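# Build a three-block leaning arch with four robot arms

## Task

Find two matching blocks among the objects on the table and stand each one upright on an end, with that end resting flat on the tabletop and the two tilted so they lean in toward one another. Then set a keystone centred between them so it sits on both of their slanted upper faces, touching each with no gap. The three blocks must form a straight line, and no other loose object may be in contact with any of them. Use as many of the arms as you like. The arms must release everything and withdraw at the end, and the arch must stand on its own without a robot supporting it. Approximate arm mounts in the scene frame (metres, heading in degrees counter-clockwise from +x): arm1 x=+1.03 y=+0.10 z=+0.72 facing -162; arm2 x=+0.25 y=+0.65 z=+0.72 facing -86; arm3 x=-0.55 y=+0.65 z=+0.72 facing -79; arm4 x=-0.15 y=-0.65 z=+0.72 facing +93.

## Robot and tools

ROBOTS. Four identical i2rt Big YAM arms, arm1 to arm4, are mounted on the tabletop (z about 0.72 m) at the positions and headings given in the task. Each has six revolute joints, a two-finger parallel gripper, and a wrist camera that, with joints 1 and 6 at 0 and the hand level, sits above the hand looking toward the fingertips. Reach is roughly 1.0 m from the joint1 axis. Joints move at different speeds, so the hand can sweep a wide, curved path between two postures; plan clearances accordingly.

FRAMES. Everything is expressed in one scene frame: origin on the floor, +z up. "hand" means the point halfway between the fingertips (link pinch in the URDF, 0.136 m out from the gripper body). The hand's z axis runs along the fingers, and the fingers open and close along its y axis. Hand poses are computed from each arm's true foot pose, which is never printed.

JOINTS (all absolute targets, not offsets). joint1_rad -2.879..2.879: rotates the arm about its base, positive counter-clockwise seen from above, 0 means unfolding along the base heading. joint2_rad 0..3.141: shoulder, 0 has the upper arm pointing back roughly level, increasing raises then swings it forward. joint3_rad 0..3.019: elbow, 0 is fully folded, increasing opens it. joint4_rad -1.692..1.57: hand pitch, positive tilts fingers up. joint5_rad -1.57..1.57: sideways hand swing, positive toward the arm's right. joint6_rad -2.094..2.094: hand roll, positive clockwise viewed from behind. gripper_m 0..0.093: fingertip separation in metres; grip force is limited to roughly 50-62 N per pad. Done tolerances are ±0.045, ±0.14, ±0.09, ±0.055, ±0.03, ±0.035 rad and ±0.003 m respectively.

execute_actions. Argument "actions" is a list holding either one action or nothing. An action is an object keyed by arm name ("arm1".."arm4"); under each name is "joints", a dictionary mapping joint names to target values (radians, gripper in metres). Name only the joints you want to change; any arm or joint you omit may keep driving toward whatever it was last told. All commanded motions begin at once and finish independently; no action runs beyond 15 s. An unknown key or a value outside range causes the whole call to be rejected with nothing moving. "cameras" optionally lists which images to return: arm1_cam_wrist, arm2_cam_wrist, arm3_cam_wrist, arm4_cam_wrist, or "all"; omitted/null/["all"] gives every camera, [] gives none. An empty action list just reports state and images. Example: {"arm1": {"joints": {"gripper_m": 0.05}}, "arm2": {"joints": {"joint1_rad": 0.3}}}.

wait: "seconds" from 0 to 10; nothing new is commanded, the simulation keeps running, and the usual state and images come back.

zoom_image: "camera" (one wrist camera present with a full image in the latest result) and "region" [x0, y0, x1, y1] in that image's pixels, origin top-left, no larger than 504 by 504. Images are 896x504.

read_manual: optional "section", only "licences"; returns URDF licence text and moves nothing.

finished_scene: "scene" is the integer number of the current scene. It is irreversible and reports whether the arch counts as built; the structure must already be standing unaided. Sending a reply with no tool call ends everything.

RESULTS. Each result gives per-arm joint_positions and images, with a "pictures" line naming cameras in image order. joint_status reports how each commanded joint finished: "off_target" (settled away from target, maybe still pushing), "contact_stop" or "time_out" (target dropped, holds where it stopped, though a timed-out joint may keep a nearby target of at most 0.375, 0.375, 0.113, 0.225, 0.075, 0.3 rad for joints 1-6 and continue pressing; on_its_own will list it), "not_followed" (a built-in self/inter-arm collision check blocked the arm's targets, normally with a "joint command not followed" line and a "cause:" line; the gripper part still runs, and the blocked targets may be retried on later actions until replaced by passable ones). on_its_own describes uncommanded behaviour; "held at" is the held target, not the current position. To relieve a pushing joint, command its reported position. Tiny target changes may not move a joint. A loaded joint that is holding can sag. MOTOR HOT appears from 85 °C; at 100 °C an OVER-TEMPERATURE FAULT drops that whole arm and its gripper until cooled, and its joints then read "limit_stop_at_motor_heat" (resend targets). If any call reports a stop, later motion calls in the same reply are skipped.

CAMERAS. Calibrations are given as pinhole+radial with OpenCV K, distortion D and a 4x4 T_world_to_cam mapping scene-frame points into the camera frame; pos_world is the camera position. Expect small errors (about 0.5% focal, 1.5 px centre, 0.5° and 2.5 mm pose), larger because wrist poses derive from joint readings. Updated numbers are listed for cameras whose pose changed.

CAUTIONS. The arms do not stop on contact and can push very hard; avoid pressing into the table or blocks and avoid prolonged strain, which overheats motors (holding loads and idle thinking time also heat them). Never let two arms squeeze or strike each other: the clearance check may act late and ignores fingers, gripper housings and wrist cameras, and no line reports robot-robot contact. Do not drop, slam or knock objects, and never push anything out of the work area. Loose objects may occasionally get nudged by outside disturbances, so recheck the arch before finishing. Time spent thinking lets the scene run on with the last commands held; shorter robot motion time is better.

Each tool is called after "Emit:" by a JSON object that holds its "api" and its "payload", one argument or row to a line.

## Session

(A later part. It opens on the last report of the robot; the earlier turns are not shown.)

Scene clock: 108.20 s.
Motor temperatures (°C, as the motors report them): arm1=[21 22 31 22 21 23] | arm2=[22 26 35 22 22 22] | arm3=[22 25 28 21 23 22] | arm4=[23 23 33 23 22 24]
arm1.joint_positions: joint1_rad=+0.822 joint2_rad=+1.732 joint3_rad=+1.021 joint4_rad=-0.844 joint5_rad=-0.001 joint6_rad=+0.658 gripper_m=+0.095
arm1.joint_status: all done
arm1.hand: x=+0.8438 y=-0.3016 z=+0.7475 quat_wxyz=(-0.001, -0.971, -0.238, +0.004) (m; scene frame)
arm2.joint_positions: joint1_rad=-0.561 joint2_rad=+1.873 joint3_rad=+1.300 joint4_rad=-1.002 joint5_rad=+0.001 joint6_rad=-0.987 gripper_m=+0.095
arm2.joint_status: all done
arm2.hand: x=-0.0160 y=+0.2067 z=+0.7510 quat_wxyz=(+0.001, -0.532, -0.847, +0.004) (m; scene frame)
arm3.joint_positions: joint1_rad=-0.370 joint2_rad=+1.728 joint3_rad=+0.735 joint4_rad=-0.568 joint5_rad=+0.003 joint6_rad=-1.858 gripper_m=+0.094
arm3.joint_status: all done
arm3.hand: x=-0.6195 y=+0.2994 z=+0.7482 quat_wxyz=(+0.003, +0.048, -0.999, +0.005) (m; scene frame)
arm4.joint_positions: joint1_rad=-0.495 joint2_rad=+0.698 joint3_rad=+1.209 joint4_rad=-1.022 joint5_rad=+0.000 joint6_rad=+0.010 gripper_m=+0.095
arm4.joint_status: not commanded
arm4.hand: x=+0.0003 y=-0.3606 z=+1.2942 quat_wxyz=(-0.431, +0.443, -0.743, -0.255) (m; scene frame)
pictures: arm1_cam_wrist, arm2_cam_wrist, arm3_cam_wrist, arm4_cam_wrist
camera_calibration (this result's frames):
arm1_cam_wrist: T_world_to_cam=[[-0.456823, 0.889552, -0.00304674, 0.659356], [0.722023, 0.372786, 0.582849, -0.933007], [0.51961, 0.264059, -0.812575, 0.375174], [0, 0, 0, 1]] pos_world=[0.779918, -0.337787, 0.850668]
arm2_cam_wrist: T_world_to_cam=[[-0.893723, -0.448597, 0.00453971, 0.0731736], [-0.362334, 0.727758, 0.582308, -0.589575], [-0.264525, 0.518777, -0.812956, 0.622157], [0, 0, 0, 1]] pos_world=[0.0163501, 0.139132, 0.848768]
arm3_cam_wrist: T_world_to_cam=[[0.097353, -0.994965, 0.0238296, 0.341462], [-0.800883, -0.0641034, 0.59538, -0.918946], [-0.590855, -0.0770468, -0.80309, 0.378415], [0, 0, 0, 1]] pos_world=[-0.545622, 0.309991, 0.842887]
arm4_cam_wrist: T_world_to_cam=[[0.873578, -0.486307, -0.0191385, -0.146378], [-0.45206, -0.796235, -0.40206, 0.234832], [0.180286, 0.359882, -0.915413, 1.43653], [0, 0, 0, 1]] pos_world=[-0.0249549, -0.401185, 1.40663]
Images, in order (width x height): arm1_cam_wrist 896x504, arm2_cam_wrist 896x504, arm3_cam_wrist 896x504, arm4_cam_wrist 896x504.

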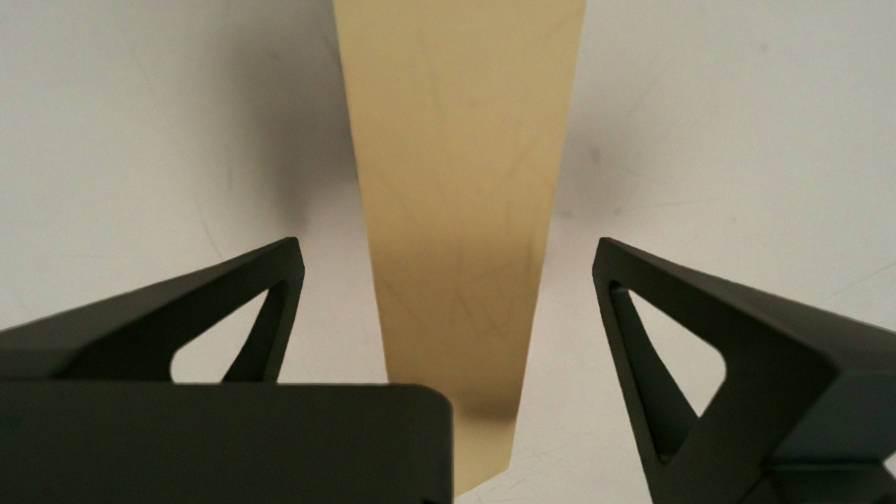

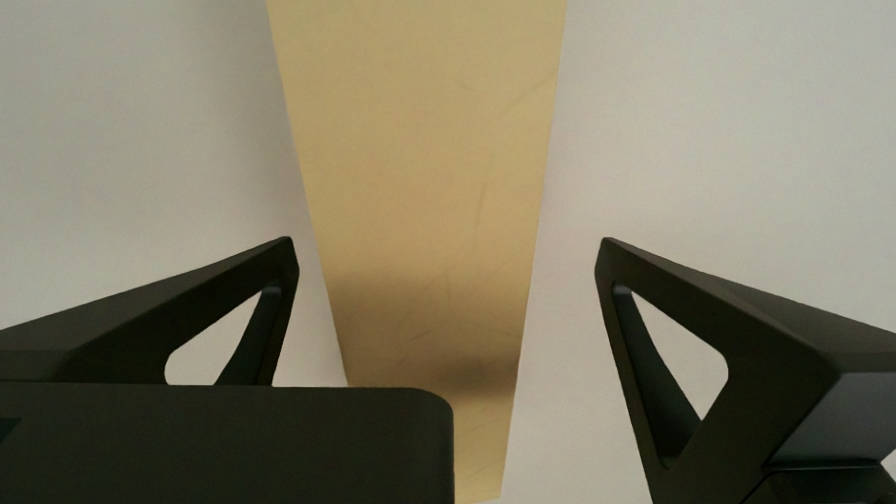

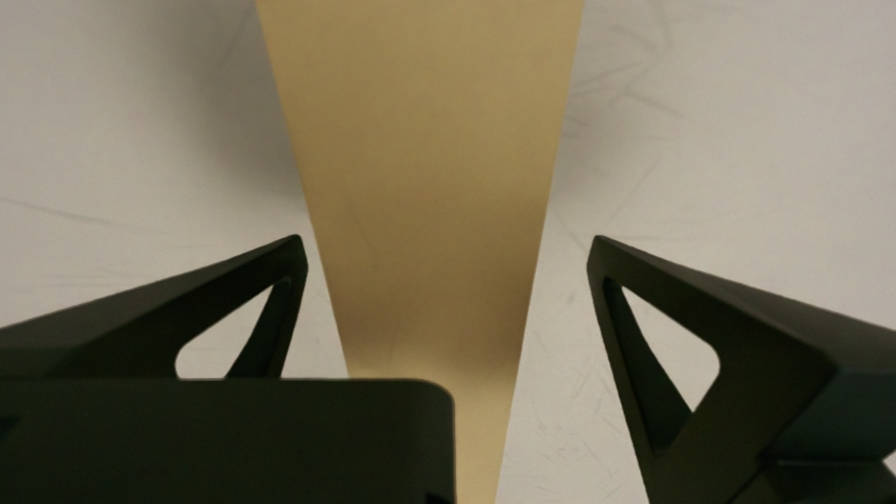

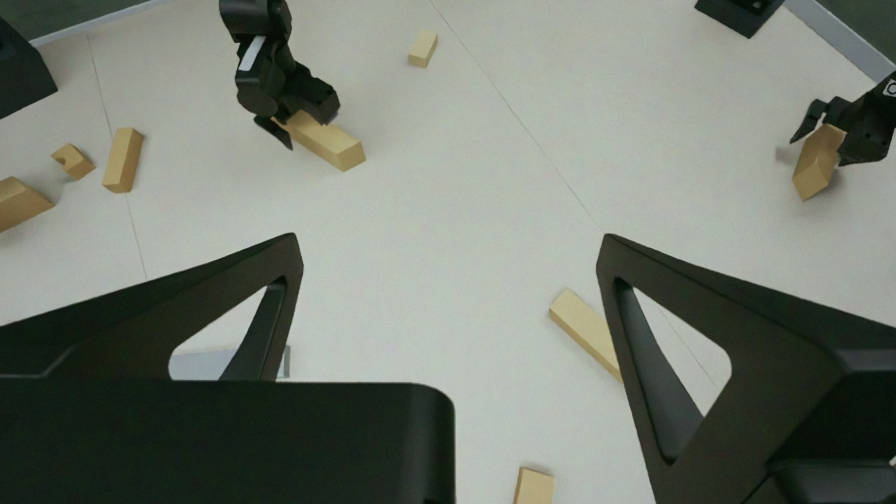

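Emit:
{"api": "execute_actions", "payload": {
  "actions": [
    {"arm1":{"joints":{"gripper_m":0.0}},"arm2":{"joints":{"joint2_rad":1.885,"joint3_rad":1.303,"joint4_rad":-0.965}},"arm3":{"joints":{"joint2_rad":1.74,"joint4_rad":-0.55}}}
  ],
  "cameras": []
}}

Emit:
{"api": "execute_actions", "payload": {
  "actions": [
    {"arm1":{"joints":{"joint2_rad":1.573,"joint3_rad":1.155,"joint4_rad":-1.127}},"arm2":{"joints":{"gripper_m":0.0}},"arm3":{"joints":{"gripper_m":0.0}}}
  ]
}}

Scene clock: 116.30 s.
Motor temperatures (°C, as the motors report them): arm1=[21 23 30 22 21 23] | arm2=[22 27 34 22 22 22] | arm3=[22 25 26 21 23 22] | arm4=[23 23 33 23 22 24]
arm1.joint_positions: joint1_rad=+0.822 joint2_rad=+1.732 joint3_rad=+1.021 joint4_rad=-0.843 joint5_rad=-0.001 joint6_rad=+0.659 gripper_m=+0.032
arm1.joint_status: gripper_m off_target (ended at +0.032, target +0.000)
arm1.hand: x=+0.8437 y=-0.3020 z=+0.7475 quat_wxyz=(-0.002, -0.972, -0.237, +0.004) (m; scene frame)
arm2.joint_positions: joint1_rad=-0.561 joint2_rad=+1.873 joint3_rad=+1.300 joint4_rad=-0.977 joint5_rad=+0.001 joint6_rad=-0.987 gripper_m=+0.095
arm2.joint_status: all done
arm2.hand: x=-0.0192 y=+0.2013 z=+0.7512 quat_wxyz=(+0.000, -0.531, -0.847, +0.016) (m; scene frame)
arm3.joint_positions: joint1_rad=-0.370 joint2_rad=+1.728 joint3_rad=+0.735 joint4_rad=-0.561 joint5_rad=+0.003 joint6_rad=-1.858 gripper_m=+0.094
arm3.joint_status: all done
arm3.hand: x=-0.6199 y=+0.2978 z=+0.7482 quat_wxyz=(+0.003, +0.048, -0.999, +0.008) (m; scene frame)
arm4.joint_positions: joint1_rad=-0.495 joint2_rad=+0.698 joint3_rad=+1.209 joint4_rad=-1.022 joint5_rad=+0.000 joint6_rad=+0.010 gripper_m=+0.095
arm4.joint_status: not commanded
arm4.hand: x=+0.0003 y=-0.3606 z=+1.2942 quat_wxyz=(-0.431, +0.443, -0.743, -0.255) (m; scene frame)
pictures: none
No camera images: the call's "cameras" was empty. Leave "cameras" out to get every camera's image.

Scene clock: 117.43 s.
Motor temperatures (°C, as the motors report them): arm1=[21 23 30 22 21 23] | arm2=[22 27 34 22 22 22] | arm3=[22 25 26 21 23 22] | arm4=[23 23 33 23 22 24]
arm1.joint_positions: joint1_rad=+0.822 joint2_rad=+1.570 joint3_rad=+1.125 joint4_rad=-1.120 joint5_rad=-0.001 joint6_rad=+0.659 gripper_m=+0.032
arm1.joint_status: all done
arm1.hand: x=+0.8470 y=-0.2960 z=+0.8485 quat_wxyz=(+0.002, -0.972, -0.237, +0.001) (m; scene frame)
arm2.joint_positions: joint1_rad=-0.559 joint2_rad=+1.874 joint3_rad=+1.299 joint4_rad=-0.975 joint5_rad=+0.000 joint6_rad=-0.990 gripper_m=+0.047
arm2.joint_status: gripper_m off_target (ended at +0.047, target +0.000)
arm2.hand: x=-0.0185 y=+0.2008 z=+0.7505 quat_wxyz=(-0.001, -0.530, -0.848, +0.017) (m; scene frame)
arm3.joint_positions: joint1_rad=-0.370 joint2_rad=+1.728 joint3_rad=+0.734 joint4_rad=-0.559 joint5_rad=+0.002 joint6_rad=-1.859 gripper_m=+0.046
arm3.joint_status: gripper_m off_target (ended at +0.046, target +0.000)
arm3.hand: x=-0.6197 y=+0.2979 z=+0.7480 quat_wxyz=(+0.003, +0.048, -0.999, +0.008) (m; scene frame)
arm4.joint_positions: joint1_rad=-0.495 joint2_rad=+0.698 joint3_rad=+1.209 joint4_rad=-1.022 joint5_rad=+0.000 joint6_rad=+0.010 gripper_m=+0.095
arm4.joint_status: not commanded
arm4.hand: x=+0.0003 y=-0.3606 z=+1.2942 quat_wxyz=(-0.431, +0.443, -0.743, -0.255) (m; scene frame)
pictures: arm1_cam_wrist, arm2_cam_wrist, arm3_cam_wrist, arm4_cam_wrist
camera_calibration (this result's frames):
arm1_cam_wrist: T_world_to_cam=[[-0.455421, 0.890272, 0.00258831, 0.650346], [0.720354, 0.366788, 0.58869, -1.00164], [0.523145, 0.269967, -0.808355, 0.449301], [0, 0, 0, 1]] pos_world=[0.782665, -0.332894, 0.951165]
arm2_cam_wrist: T_world_to_cam=[[-0.891813, -0.451678, 0.025631, 0.0531316], [-0.358235, 0.739646, 0.569729, -0.578779], [-0.276292, 0.49891, -0.821433, 0.634274], [0, 0, 0, 1]] pos_world=[0.015289, 0.135644, 0.849399]
arm3_cam_wrist: T_world_to_cam=[[0.0981432, -0.994678, 0.0313508, 0.334762], [-0.800406, -0.0601761, 0.59643, -0.920703], [-0.591369, -0.0836289, -0.802053, 0.378898], [0, 0, 0, 1]] pos_world=[-0.545723, 0.309263, 0.842536]
arm4_cam_wrist: T_world_to_cam=[[0.873578, -0.486307, -0.0191385, -0.146378], [-0.45206, -0.796235, -0.40206, 0.234832], [0.180286, 0.359882, -0.915413, 1.43653], [0, 0, 0, 1]] pos_world=[-0.0249549, -0.401185, 1.40663]
Images, in order (width x height): arm1_cam_wrist 896x504, arm2_cam_wrist 896x504, arm3_cam_wrist 896x504, arm4_cam_wrist 896x504.

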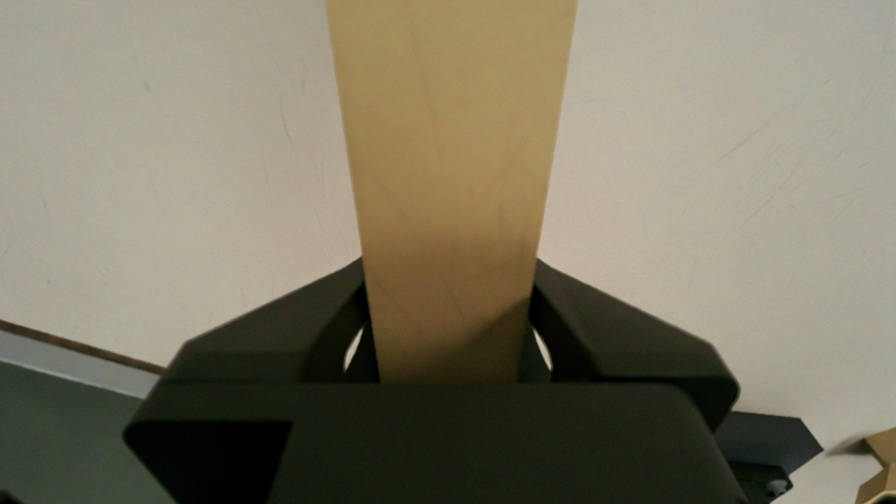

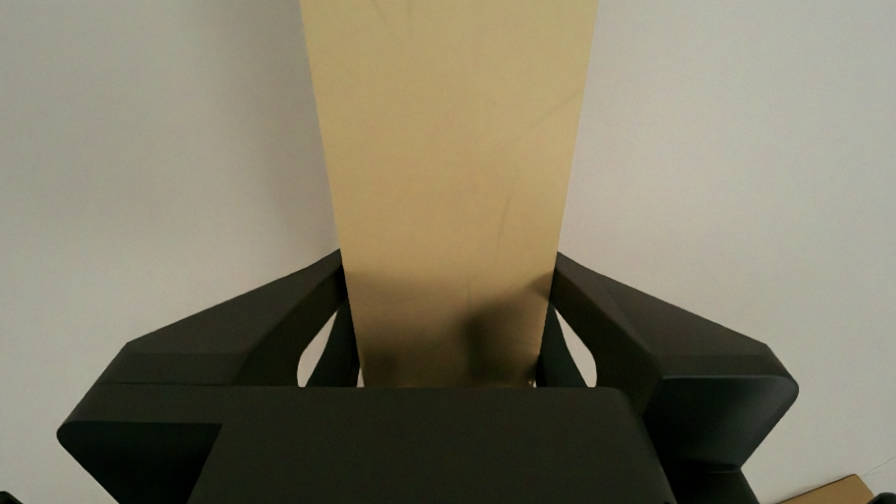

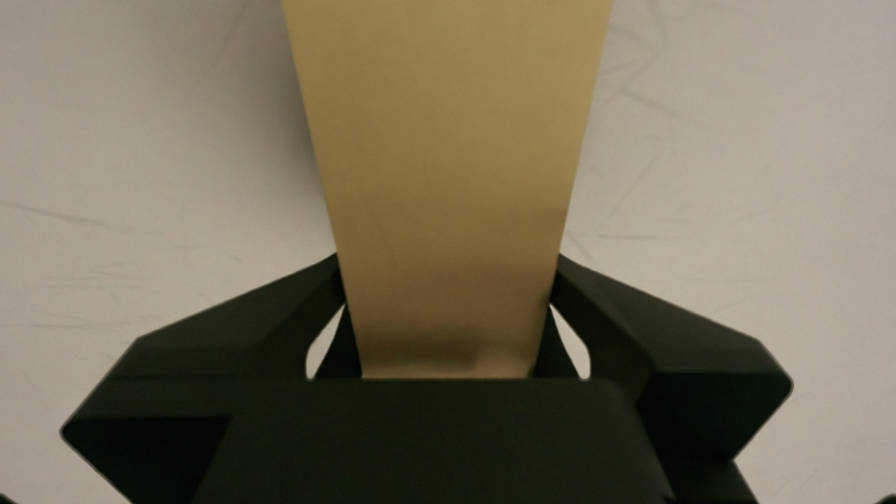

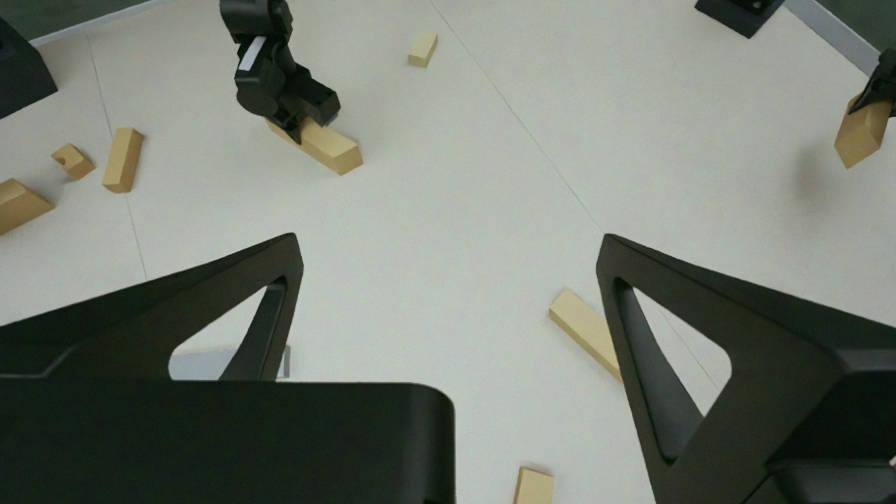

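Emit:
{"api": "execute_actions", "payload": {
  "actions": [
    {"arm1":{"joints":{"joint2_rad":1.3,"joint3_rad":1.1}},"arm2":{"joints":{"joint2_rad":1.5,"joint3_rad":1.3}},"arm3":{"joints":{"joint2_rad":1.35,"joint3_rad":0.9,"joint4_rad":-0.8}}}
  ],
  "cameras": []
}}

Emit:
{"api": "execute_actions", "payload": {
  "actions": [
    {"arm1":{"joints":{"joint1_rad":0.1,"joint4_rad":0.23,"joint5_rad":1.004,"joint6_rad":1.58}},"arm2":{"joints":{"joint1_rad":-0.37,"joint2_rad":1.4,"joint3_rad":0.9,"joint4_rad":0.53,"joint5_rad":-1.137,"joint6_rad":0.37}},"arm3":{"joints":{"joint1_rad":0.3,"joint2_rad":1.6,"joint3_rad":1.2,"joint4_rad":0.43,"joint5_rad":-0.06,"joint6_rad":-0.352}}}
  ],
  "cameras": ["arm4_cam_wrist"]
}}

Emit:
{"api": "execute_actions", "payload": {
  "actions": [
    {"arm2":{"joints":{"joint2_rad":1.81,"joint3_rad":0.735,"joint4_rad":1.105}},"arm3":{"joints":{"joint1_rad":0.552,"joint2_rad":2.5,"joint3_rad":1.91,"joint4_rad":0.66}}}
  ]
}}

Scene clock: 149.87 s.
Motor temperatures (°C, as the motors report them): arm1=[21 23 32 22 21 23] | arm2=[22 29 33 22 22 22] | arm3=[22 25 25 21 23 22] | arm4=[23 23 32 23 22 24]
arm1.joint_positions: joint1_rad=+0.822 joint2_rad=+1.301 joint3_rad=+1.073 joint4_rad=-1.124 joint5_rad=-0.001 joint6_rad=+0.659 gripper_m=+0.032
arm1.joint_status: all done
arm1.hand: x=+0.8571 y=-0.2752 z=+0.9368 quat_wxyz=(-0.081, -0.966, -0.236, +0.067) (m; scene frame)
arm2.joint_positions: joint1_rad=-0.559 joint2_rad=+1.522 joint3_rad=+1.269 joint4_rad=-0.975 joint5_rad=+0.000 joint6_rad=-0.990 gripper_m=+0.047
arm2.joint_status: all done
arm2.hand: x=-0.0167 y=+0.2038 z=+0.9176 quat_wxyz=(-0.004, -0.522, -0.835, +0.177) (m; scene frame)
arm3.joint_positions: joint1_rad=-0.370 joint2_rad=+1.355 joint3_rad=+0.869 joint4_rad=-0.796 joint5_rad=+0.002 joint6_rad=-1.859 gripper_m=+0.046
arm3.joint_status: all done
arm3.hand: x=-0.6300 y=+0.2449 z=+0.9212 quat_wxyz=(+0.035, +0.048, -0.988, +0.140) (m; scene frame)
arm4.joint_positions: joint1_rad=-0.495 joint2_rad=+0.698 joint3_rad=+1.209 joint4_rad=-1.022 joint5_rad=+0.000 joint6_rad=+0.010 gripper_m=+0.095
arm4.joint_status: not commanded
arm4.hand: x=+0.0003 y=-0.3606 z=+1.2942 quat_wxyz=(-0.431, +0.443, -0.743, -0.255) (m; scene frame)
pictures: none
No camera images: the call's "cameras" was empty. Leave "cameras" out to get every camera's image.

Scene clock: 152.00 s.
Motor temperatures (°C, as the motors report them): arm1=[21 23 32 22 21 23] | arm2=[22 28 33 22 22 22] | arm3=[22 25 27 21 23 22] | arm4=[23 23 32 23 22 24]
arm1.joint_positions: joint1_rad=+0.097 joint2_rad=+1.309 joint3_rad=+1.073 joint4_rad=+0.209 joint5_rad=+1.000 joint6_rad=+1.570 gripper_m=+0.031
arm1.joint_status: all done
arm1.hand: x=+0.4891 y=+0.0172 z=+1.1730 quat_wxyz=(-0.323, -0.345, +0.621, +0.626) (m; scene frame)
arm2.joint_positions: joint1_rad=-0.356 joint2_rad=+1.425 joint3_rad=+0.863 joint4_rad=+0.496 joint5_rad=-1.133 joint6_rad=+0.358 gripper_m=+0.047
arm2.joint_status: all done
arm2.hand: x=+0.2338 y=+0.1282 z=+1.0334 quat_wxyz=(-0.687, -0.397, -0.596, +0.127) (m; scene frame)
arm3.joint_positions: joint1_rad=+0.302 joint2_rad=+1.635 joint3_rad=+1.137 joint4_rad=+0.388 joint5_rad=-0.061 joint6_rad=-0.361 gripper_m=+0.046
arm3.joint_status: all done
arm3.hand: x=-0.2208 y=+0.0413 z=+1.1144 quat_wxyz=(-0.514, -0.247, -0.703, +0.426) (m; scene frame)
arm4.joint_positions: joint1_rad=-0.495 joint2_rad=+0.698 joint3_rad=+1.209 joint4_rad=-1.022 joint5_rad=+0.000 joint6_rad=+0.010 gripper_m=+0.095
arm4.joint_status: not commanded
arm4.hand: x=+0.0003 y=-0.3606 z=+1.2942 quat_wxyz=(-0.431, +0.443, -0.743, -0.255) (m; scene frame)
pictures: arm4_cam_wrist
camera_calibration (this result's frames):
arm4_cam_wrist: T_world_to_cam=[[0.873578, -0.486307, -0.0191385, -0.146378], [-0.45206, -0.796235, -0.40206, 0.234832], [0.180286, 0.359882, -0.915413, 1.43653], [0, 0, 0, 1]] pos_world=[-0.0249549, -0.401185, 1.40663]
Images, in order (width x height): arm4_cam_wrist 896x504.

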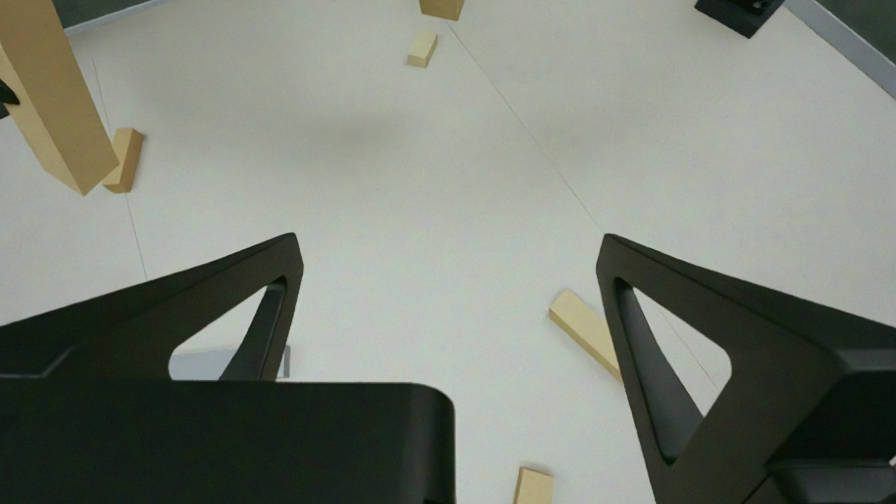

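Scene clock: 153.67 s.
Motor temperatures (°C, as the motors report them): arm1=[21 23 32 22 21 23] | arm2=[22 28 33 22 22 22] | arm3=[22 26 28 21 23 22] | arm4=[23 23 32 23 22 24]
arm1.joint_positions: joint1_rad=+0.097 joint2_rad=+1.309 joint3_rad=+1.073 joint4_rad=+0.209 joint5_rad=+1.000 joint6_rad=+1.570 gripper_m=+0.031
arm1.joint_status: not commanded
arm1.hand: x=+0.4891 y=+0.0172 z=+1.1730 quat_wxyz=(-0.323, -0.345, +0.621, +0.626) (m; scene frame)
arm2.joint_positions: joint1_rad=-0.356 joint2_rad=+1.835 joint3_rad=+0.711 joint4_rad=+1.074 joint5_rad=-1.135 joint6_rad=+0.361 gripper_m=+0.047
arm2.joint_status: all done
arm2.hand: x=+0.2349 y=+0.1322 z=+0.8580 quat_wxyz=(-0.688, -0.392, -0.596, +0.130) (m; scene frame)
arm3.joint_positions: joint1_rad=+0.554 joint2_rad=+2.560 joint3_rad=+1.835 joint4_rad=+0.650 joint5_rad=-0.061 joint6_rad=-0.361 gripper_m=+0.046
arm3.joint_status: all done
arm3.hand: x=+0.0628 y=-0.0158 z=+0.8296 quat_wxyz=(-0.574, -0.153, -0.717, +0.365) (m; scene frame)
arm4.joint_positions: joint1_rad=-0.495 joint2_rad=+0.698 joint3_rad=+1.209 joint4_rad=-1.022 joint5_rad=+0.000 joint6_rad=+0.010 gripper_m=+0.095
arm4.joint_status: not commanded
arm4.hand: x=+0.0003 y=-0.3606 z=+1.2942 quat_wxyz=(-0.431, +0.443, -0.743, -0.255) (m; scene frame)
pictures: arm1_cam_wrist, arm2_cam_wrist, arm3_cam_wrist, arm4_cam_wrist
camera_calibration (this result's frames):
arm1_cam_wrist: T_world_to_cam=[[0.0180505, 0.0175937, -0.999682, 1.16681], [0.0432245, -0.998924, -0.0167999, 0.0152533], [-0.998902, -0.0429075, -0.0187916, 0.637878], [0, 0, 0, 1]] pos_world=[0.615457, 0.0220782, 1.17868]
arm2_cam_wrist: T_world_to_cam=[[-0.649128, -0.66437, -0.370467, 0.556311], [-0.221748, 0.631139, -0.743297, 0.610408], [0.727641, -0.400345, -0.557013, 0.482985], [0, 0, 0, 1]] pos_world=[0.145035, 0.177704, 0.928838]
arm3_cam_wrist: T_world_to_cam=[[-0.64879, -0.675246, 0.350875, -0.259938], [-0.653257, 0.257731, -0.71192, 0.639252], [0.39029, -0.691099, -0.608323, 0.589753], [0, 0, 0, 1]] pos_world=[0.0187765, 0.0673004, 0.905062]
arm4_cam_wrist: T_world_to_cam=[[0.873578, -0.486307, -0.0191385, -0.146378], [-0.45206, -0.796235, -0.40206, 0.234832], [0.180286, 0.359882, -0.915413, 1.43653], [0, 0, 0, 1]] pos_world=[-0.0249549, -0.401185, 1.40663]
Images, in order (width x height): arm1_cam_wrist 896x504, arm2_cam_wrist 896x504, arm3_cam_wrist 896x504, arm4_cam_wrist 896x504.

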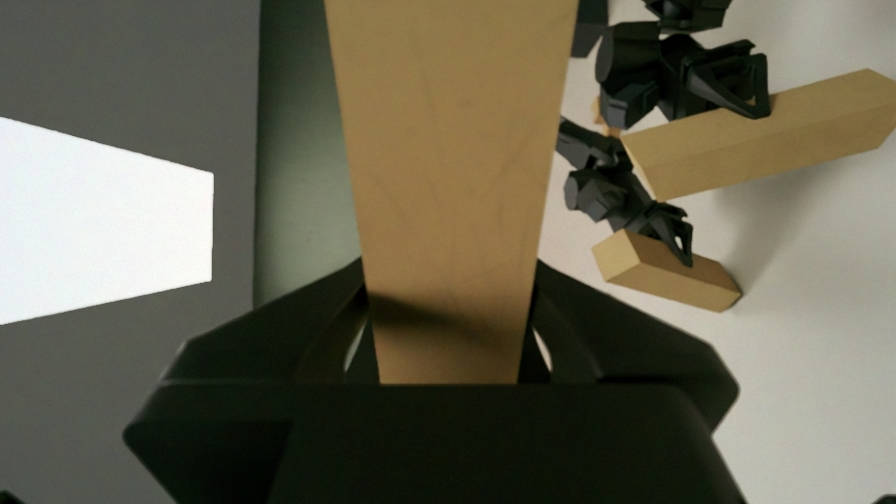

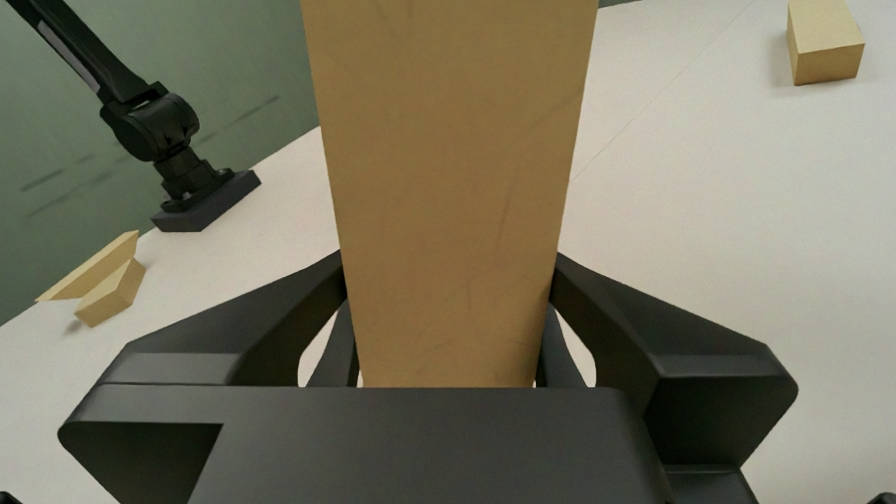

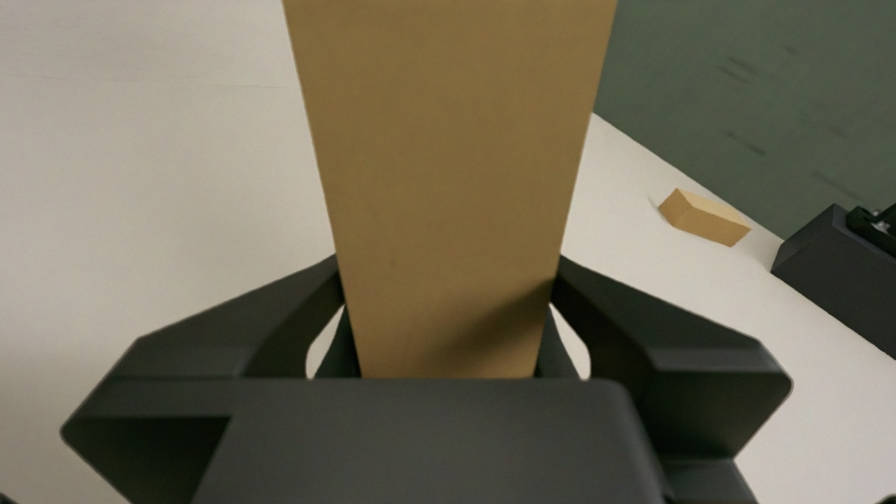

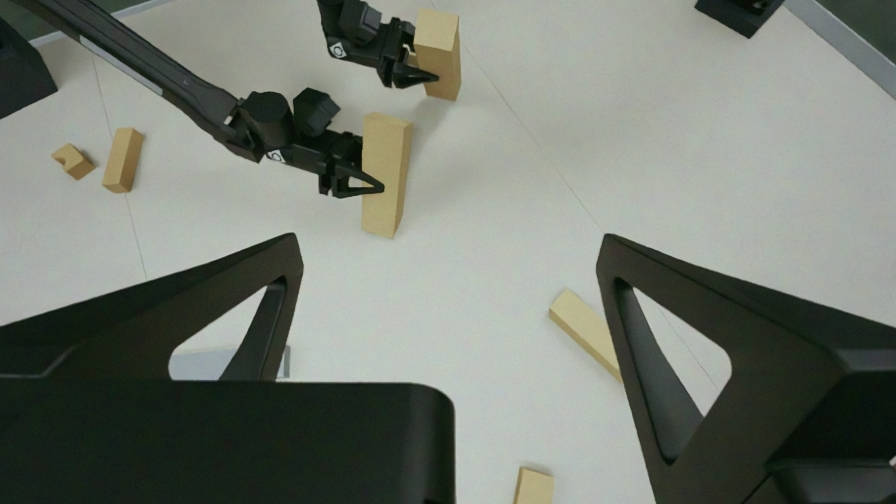

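Emit:
{"api": "execute_actions", "payload": {
  "actions": [
    {"arm2":{"joints":{"joint4_rad":1.16}},"arm3":{"joints":{"joint3_rad":1.98,"joint4_rad":0.70}},"arm4":{"joints":{"joint1_rad":-0.43,"joint2_rad":1.64,"joint3_rad":1.79,"joint4_rad":-1.03}}}
  ],
  "cameras": ["arm4_cam_wrist"]
}}

Scene clock: 165.67 s.
Motor temperatures (°C, as the motors report them): arm1=[21 23 34 22 21 23] | arm2=[22 29 32 22 22 22] | arm3=[22 29 31 22 23 22] | arm4=[23 23 33 23 22 24]
arm1.joint_positions: joint1_rad=+0.097 joint2_rad=+1.309 joint3_rad=+1.073 joint4_rad=+0.209 joint5_rad=+1.000 joint6_rad=+1.570 gripper_m=+0.031
arm1.joint_status: not commanded
arm1.hand: x=+0.4891 y=+0.0172 z=+1.1730 quat_wxyz=(-0.323, -0.345, +0.621, +0.626) (m; scene frame)
arm2.joint_positions: joint1_rad=-0.356 joint2_rad=+1.835 joint3_rad=+0.711 joint4_rad=+1.127 joint5_rad=-1.135 joint6_rad=+0.361 gripper_m=+0.047
arm2.joint_status: all done
arm2.hand: x=+0.2349 y=+0.1321 z=+0.8657 quat_wxyz=(-0.693, -0.374, -0.599, +0.148) (m; scene frame)
arm3.joint_positions: joint1_rad=+0.554 joint2_rad=+2.545 joint3_rad=+1.911 joint4_rad=+0.663 joint5_rad=-0.061 joint6_rad=-0.361 gripper_m=+0.046
arm3.joint_status: all done
arm3.hand: x=+0.0764 y=-0.0309 z=+0.8880 quat_wxyz=(-0.604, -0.144, -0.682, +0.387) (m; scene frame)
arm4.joint_positions: joint1_rad=-0.435 joint2_rad=+1.636 joint3_rad=+1.738 joint4_rad=-1.025 joint5_rad=+0.000 joint6_rad=+0.010 gripper_m=+0.095
arm4.joint_status: all done
arm4.hand: x=+0.1177 y=-0.0635 z=+1.1453 quat_wxyz=(-0.266, +0.509, -0.801, -0.166) (m; scene frame)
pictures: arm4_cam_wrist
camera_calibration (this result's frames):
arm4_cam_wrist: T_world_to_cam=[[0.896466, -0.442983, -0.0107162, -0.116909], [-0.44303, -0.896503, -0.00239236, -0.00059082], [-0.00854734, 0.00689228, -0.99994, 1.26874], [0, 0, 0, 1]] pos_world=[0.115387, -0.0610627, 1.26741]
Images, in order (width x height): arm4_cam_wrist 896x504.

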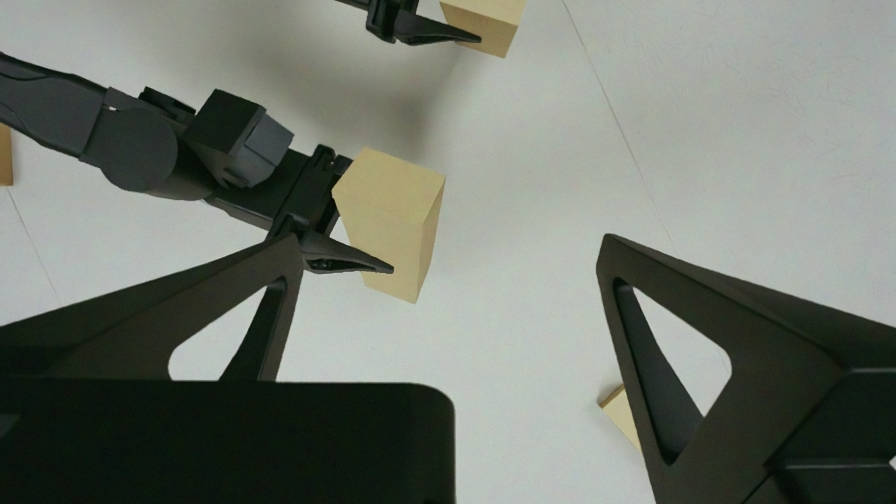

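Emit:
{"api": "execute_actions", "payload": {
  "actions": [
    {"arm2":{"joints":{"joint2_rad":1.915,"joint4_rad":1.265}},"arm3":{"joints":{"joint2_rad":2.56,"joint4_rad":0.746}},"arm4":{"joints":{"joint1_rad":-0.36,"joint2_rad":1.72,"joint3_rad":2.03,"joint4_rad":-1.19}}}
  ],
  "cameras": ["arm4_cam_wrist","arm1_cam_wrist"]
}}

Scene clock: 171.83 s.
Motor temperatures (°C, as the motors report them): arm1=[21 23 34 22 21 23] | arm2=[22 29 32 22 22 22] | arm3=[22 30 32 22 23 22] | arm4=[23 25 36 23 22 24]
arm1.joint_positions: joint1_rad=+0.097 joint2_rad=+1.309 joint3_rad=+1.073 joint4_rad=+0.209 joint5_rad=+1.000 joint6_rad=+1.570 gripper_m=+0.031
arm1.joint_status: not commanded
arm1.hand: x=+0.4891 y=+0.0172 z=+1.1730 quat_wxyz=(-0.323, -0.345, +0.621, +0.626) (m; scene frame)
arm2.joint_positions: joint1_rad=-0.356 joint2_rad=+1.938 joint3_rad=+0.711 joint4_rad=+1.232 joint5_rad=-1.135 joint6_rad=+0.361 gripper_m=+0.047
arm2.joint_status: all done
arm2.hand: x=+0.2352 y=+0.1331 z=+0.8322 quat_wxyz=(-0.693, -0.373, -0.599, +0.149) (m; scene frame)
arm3.joint_positions: joint1_rad=+0.554 joint2_rad=+2.574 joint3_rad=+1.911 joint4_rad=+0.705 joint5_rad=-0.061 joint6_rad=-0.361 gripper_m=+0.046
arm3.joint_status: all done
arm3.hand: x=+0.0748 y=-0.0291 z=+0.8723 quat_wxyz=(-0.608, -0.142, -0.677, +0.390) (m; scene frame)
arm4.joint_positions: joint1_rad=-0.352 joint2_rad=+1.717 joint3_rad=+1.978 joint4_rad=-1.177 joint5_rad=+0.000 joint6_rad=+0.010 gripper_m=+0.095
arm4.joint_status: all done
arm4.hand: x=+0.0749 y=-0.0235 z=+1.1963 quat_wxyz=(-0.261, +0.542, -0.779, -0.179) (m; scene frame)
pictures: arm1_cam_wrist, arm4_cam_wrist
camera_calibration (this result's frames):
arm1_cam_wrist: T_world_to_cam=[[0.0180505, 0.0175937, -0.999682, 1.16681], [0.0432245, -0.998924, -0.0167999, 0.0152533], [-0.998902, -0.0429075, -0.0187916, 0.637878], [0, 0, 0, 1]] pos_world=[0.615457, 0.0220782, 1.17868]
arm4_cam_wrist: T_world_to_cam=[[0.930198, -0.36687, -0.0117842, -0.0597163], [-0.366971, -0.930198, -0.00798623, 0.0165811], [-0.00803177, 0.0117532, -0.999899, 1.3192], [0, 0, 0, 1]] pos_world=[0.0722283, -0.0219892, 1.31849]
Images, in order (width x height): arm1_cam_wrist 896x504, arm4_cam_wrist 896x504.

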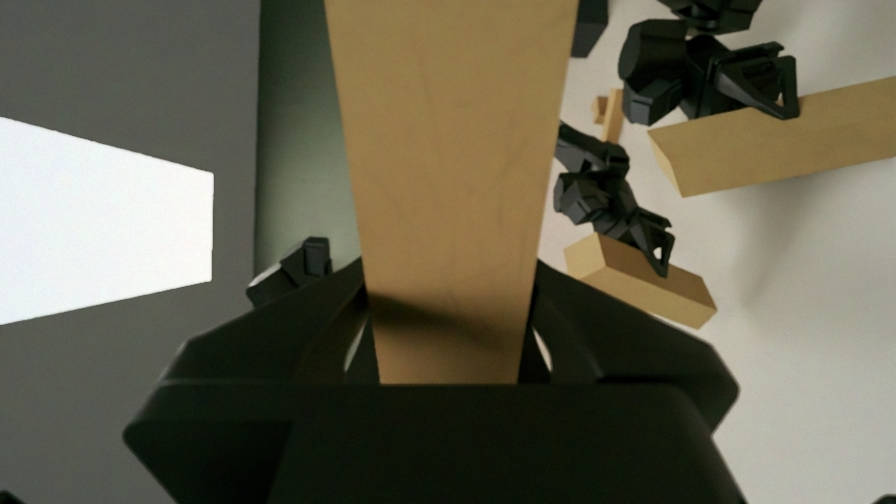

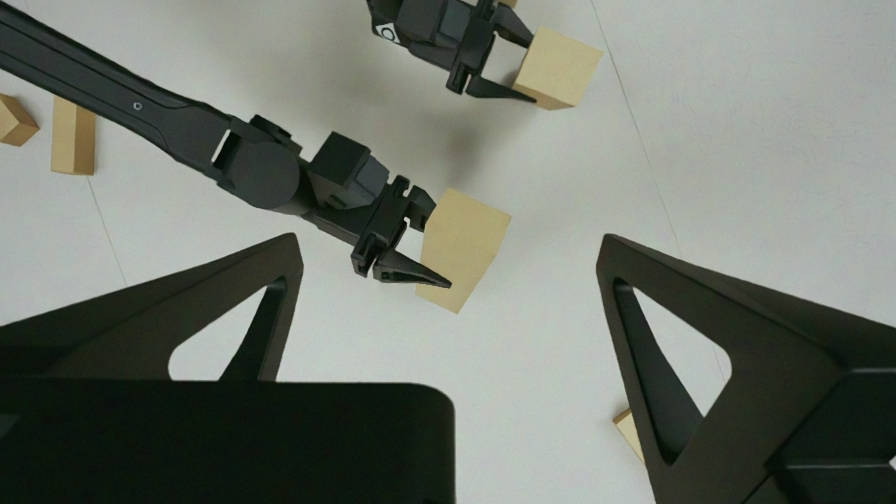

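Emit:
{"api": "execute_actions", "payload": {
  "actions": [
    {"arm3":{"joints":{"joint2_rad":2.60}},"arm1":{"joints":{"joint1_rad":0.3,"joint2_rad":1.73,"joint3_rad":0.97,"joint4_rad":0.83,"joint5_rad":1.5}}}
  ],
  "cameras": ["arm4_cam_wrist","arm1_cam_wrist"]
}}

Scene clock: 183.00 s.
Motor temperatures (°C, as the motors report them): arm1=[21 23 35 22 21 23] | arm2=[22 29 31 22 22 22] | arm3=[22 31 33 22 23 22] | arm4=[23 27 39 23 22 24]
arm1.joint_positions: joint1_rad=+0.291 joint2_rad=+1.550 joint3_rad=+0.930 joint4_rad=+0.475 joint5_rad=+1.300 joint6_rad=+1.571 gripper_m=+0.031
arm1.joint_status: joint2_rad time_out (moved +0.241 of +0.421); joint4_rad time_out (moved +0.266 of +0.621); joint5_rad time_out (moved +0.299 of +0.500); the others done
arm1.on_its_own: joint2_rad is held at +1.541, not at your +1.730, since a time_out; joint4_rad is held at +0.484, not at your +0.830, since a time_out; joint5_rad is held at +1.303, not at your +1.500, since a time_out
arm1.hand: x=+0.5154 y=-0.0582 z=+1.0236 quat_wxyz=(-0.248, -0.351, +0.626, +0.650) (m; scene frame)
arm2.joint_positions: joint1_rad=-0.356 joint2_rad=+1.938 joint3_rad=+0.711 joint4_rad=+1.232 joint5_rad=-1.135 joint6_rad=+0.361 gripper_m=+0.047
arm2.joint_status: not commanded
arm2.hand: x=+0.2352 y=+0.1331 z=+0.8322 quat_wxyz=(-0.693, -0.373, -0.599, +0.149) (m; scene frame)
arm3.joint_positions: joint1_rad=+0.554 joint2_rad=+2.620 joint3_rad=+1.911 joint4_rad=+0.708 joint5_rad=-0.061 joint6_rad=-0.361 gripper_m=+0.046
arm3.joint_status: all done
arm3.hand: x=+0.0717 y=-0.0257 z=+0.8314 quat_wxyz=(-0.595, -0.147, -0.692, +0.381) (m; scene frame)
arm4.joint_positions: joint1_rad=-0.352 joint2_rad=+1.717 joint3_rad=+1.978 joint4_rad=-1.177 joint5_rad=+0.000 joint6_rad=+0.010 gripper_m=+0.095
arm4.joint_status: not commanded
arm4.hand: x=+0.0749 y=-0.0235 z=+1.1963 quat_wxyz=(-0.261, +0.542, -0.779, -0.179) (m; scene frame)
pictures: arm1_cam_wrist, arm4_cam_wrist
joint command not followed: on one or more control steps a check withheld the commanded joint targets of the arm1 arm, and it was not sent them on those steps.
cause: the commanded joint targets would bring two parts of the arm too close to each other (its wrist (the part past joint 4) and its wrist camera); next, command targets that bring no two parts of the arm closer together.
camera_calibration (this result's frames):
arm1_cam_wrist: T_world_to_cam=[[0.111165, 0.0890601, -0.989803, 0.964295], [-0.0568388, -0.993776, -0.0958012, 0.0689593], [-0.992175, 0.066909, -0.105411, 0.749776], [0, 0, 0, 1]] pos_world=[0.640633, -0.0675169, 1.0401]
arm4_cam_wrist: T_world_to_cam=[[0.930198, -0.36687, -0.0117842, -0.0597163], [-0.366971, -0.930198, -0.00798623, 0.0165811], [-0.00803177, 0.0117532, -0.999899, 1.3192], [0, 0, 0, 1]] pos_world=[0.0722283, -0.0219892, 1.31849]
Images, in order (width x height): arm1_cam_wrist 896x504, arm4_cam_wrist 896x504.

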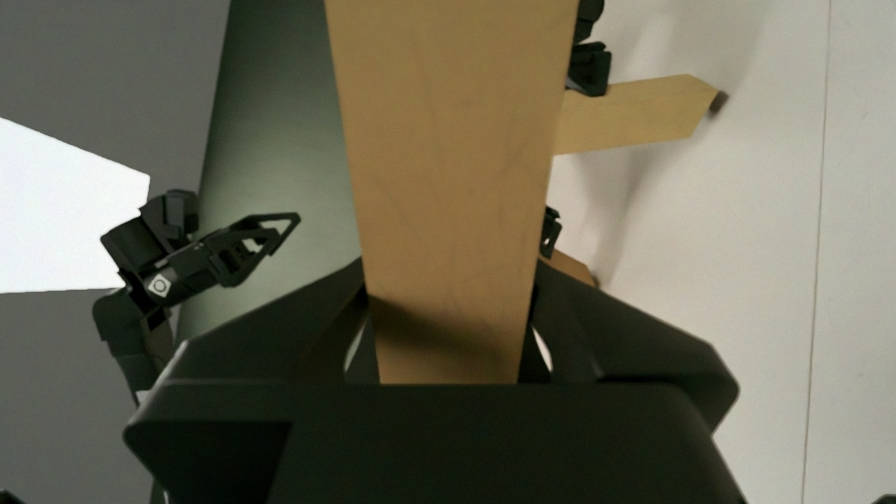

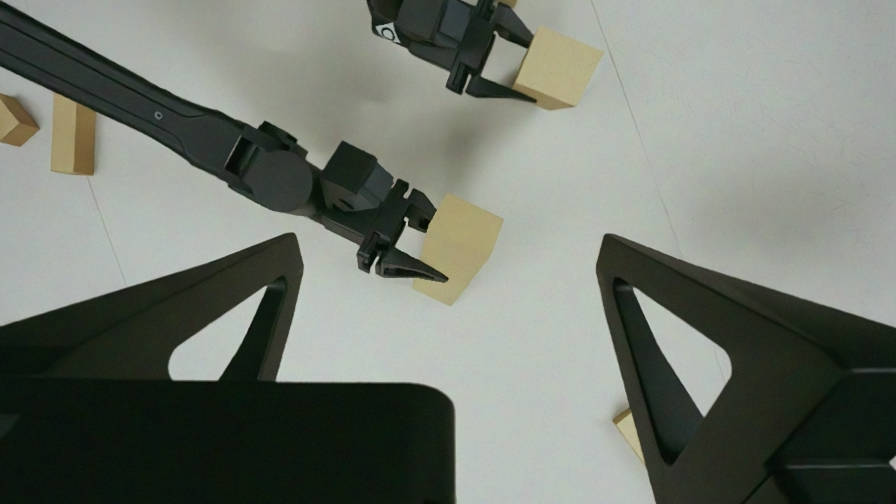

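Emit:
{"api": "zoom_image", "payload": {
  "camera": "arm4_cam_wrist",
  "region": [380, 0, 660, 320]
}}

Region (380, 0, 660, 320) of arm4_cam_wrist's 896x504 image, scaled by 1.575, with more detail than that image has; it fills the left 441 columns of this view, and the rest is white.

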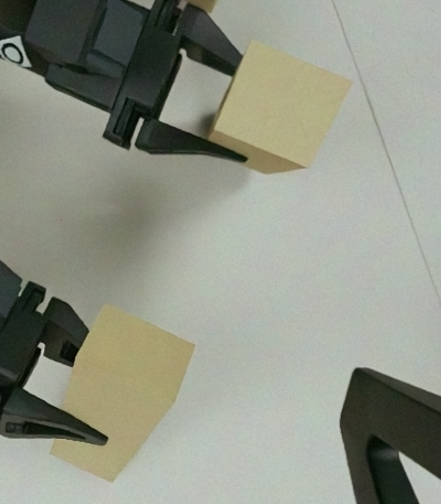

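Emit:
{"api": "execute_actions", "payload": {
  "actions": [
    {"arm3":{"joints":{"joint2_rad":2.635,"joint3_rad":2.08,"joint4_rad":0.68}},"arm2":{"joints":{"joint5_rad":-1.088}},"arm1":{"joints":{"joint4_rad":0.66,"joint5_rad":1.2}}}
  ],
  "cameras": ["arm4_cam_wrist","arm1_cam_wrist"]
}}

Emit:
{"api": "zoom_image", "payload": {
  "camera": "arm4_cam_wrist",
  "region": [380, 0, 660, 320]
}}

Scene clock: 203.03 s.
Motor temperatures (°C, as the motors report them): arm1=[21 24 35 22 21 23] | arm2=[22 29 31 22 22 22] | arm3=[22 32 34 22 23 22] | arm4=[23 28 42 23 22 24]
arm1.joint_positions: joint1_rad=+0.291 joint2_rad=+1.550 joint3_rad=+0.930 joint4_rad=+0.641 joint5_rad=+1.203 joint6_rad=+1.571 gripper_m=+0.031
arm1.joint_status: all done
arm1.on_its_own: joint2_rad is held at +1.541, not at your +1.730, since a time_out
arm1.hand: x=+0.5045 y=-0.0724 z=+1.0436 quat_wxyz=(-0.338, -0.325, +0.622, +0.627) (m; scene frame)
arm2.joint_positions: joint1_rad=-0.357 joint2_rad=+1.938 joint3_rad=+0.711 joint4_rad=+1.232 joint5_rad=-1.092 joint6_rad=+0.361 gripper_m=+0.047
arm2.joint_status: all done
arm2.hand: x=+0.2297 y=+0.1279 z=+0.8323 quat_wxyz=(-0.690, -0.386, -0.590, +0.164) (m; scene frame)
arm3.joint_positions: joint1_rad=+0.554 joint2_rad=+2.650 joint3_rad=+2.006 joint4_rad=+0.670 joint5_rad=-0.061 joint6_rad=-0.361 gripper_m=+0.046
arm3.joint_status: all done
arm3.hand: x=+0.0846 y=-0.0400 z=+0.8462 quat_wxyz=(-0.603, -0.144, -0.683, +0.387) (m; scene frame)
arm4.joint_positions: joint1_rad=-0.352 joint2_rad=+1.717 joint3_rad=+1.978 joint4_rad=-1.177 joint5_rad=+0.000 joint6_rad=+0.010 gripper_m=+0.095
arm4.joint_status: not commanded
arm4.hand: x=+0.0749 y=-0.0235 z=+1.1963 quat_wxyz=(-0.261, +0.542, -0.779, -0.179) (m; scene frame)
pictures: arm1_cam_wrist, arm4_cam_wrist
camera_calibration (this result's frames):
arm1_cam_wrist: T_world_to_cam=[[-0.0241789, -0.00559137, -0.999692, 1.05835], [0.0345803, -0.999391, 0.00475332, -0.095234], [-0.999109, -0.0344547, 0.0243575, 0.60274], [0, 0, 0, 1]] pos_world=[0.631086, -0.0684911, 1.04379]
arm4_cam_wrist: T_world_to_cam=[[0.930198, -0.36687, -0.0117842, -0.0597163], [-0.366971, -0.930198, -0.00798623, 0.0165811], [-0.00803177, 0.0117532, -0.999899, 1.3192], [0, 0, 0, 1]] pos_world=[0.0722283, -0.0219892, 1.31849]
Images, in order (width x height): arm1_cam_wrist 896x504, arm4_cam_wrist 896x504.

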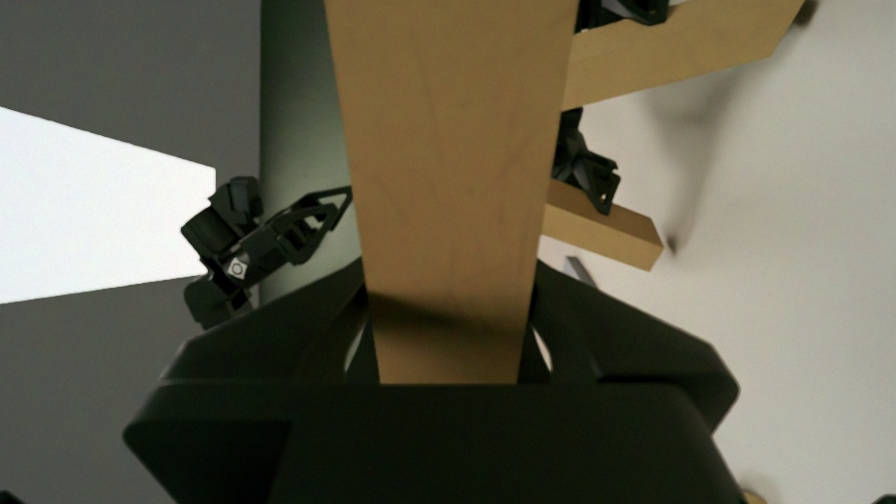

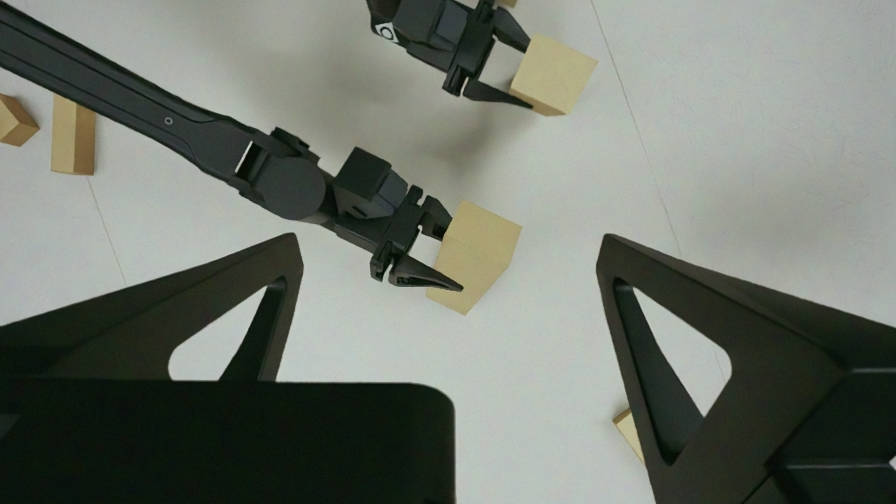

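Region (380, 0, 660, 320) of arm4_cam_wrist's 896x504 image, scaled by 1.575, with more detail than that image has; it fills the left 441 columns of this view, and the rest is white.

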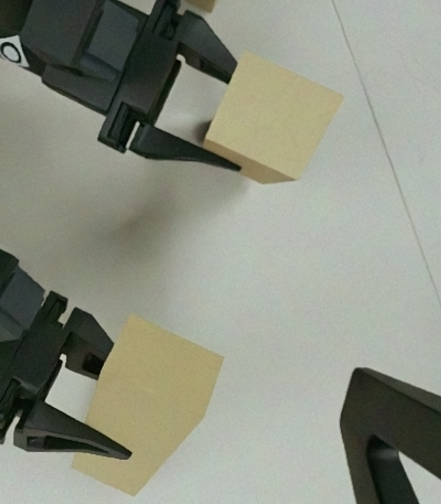

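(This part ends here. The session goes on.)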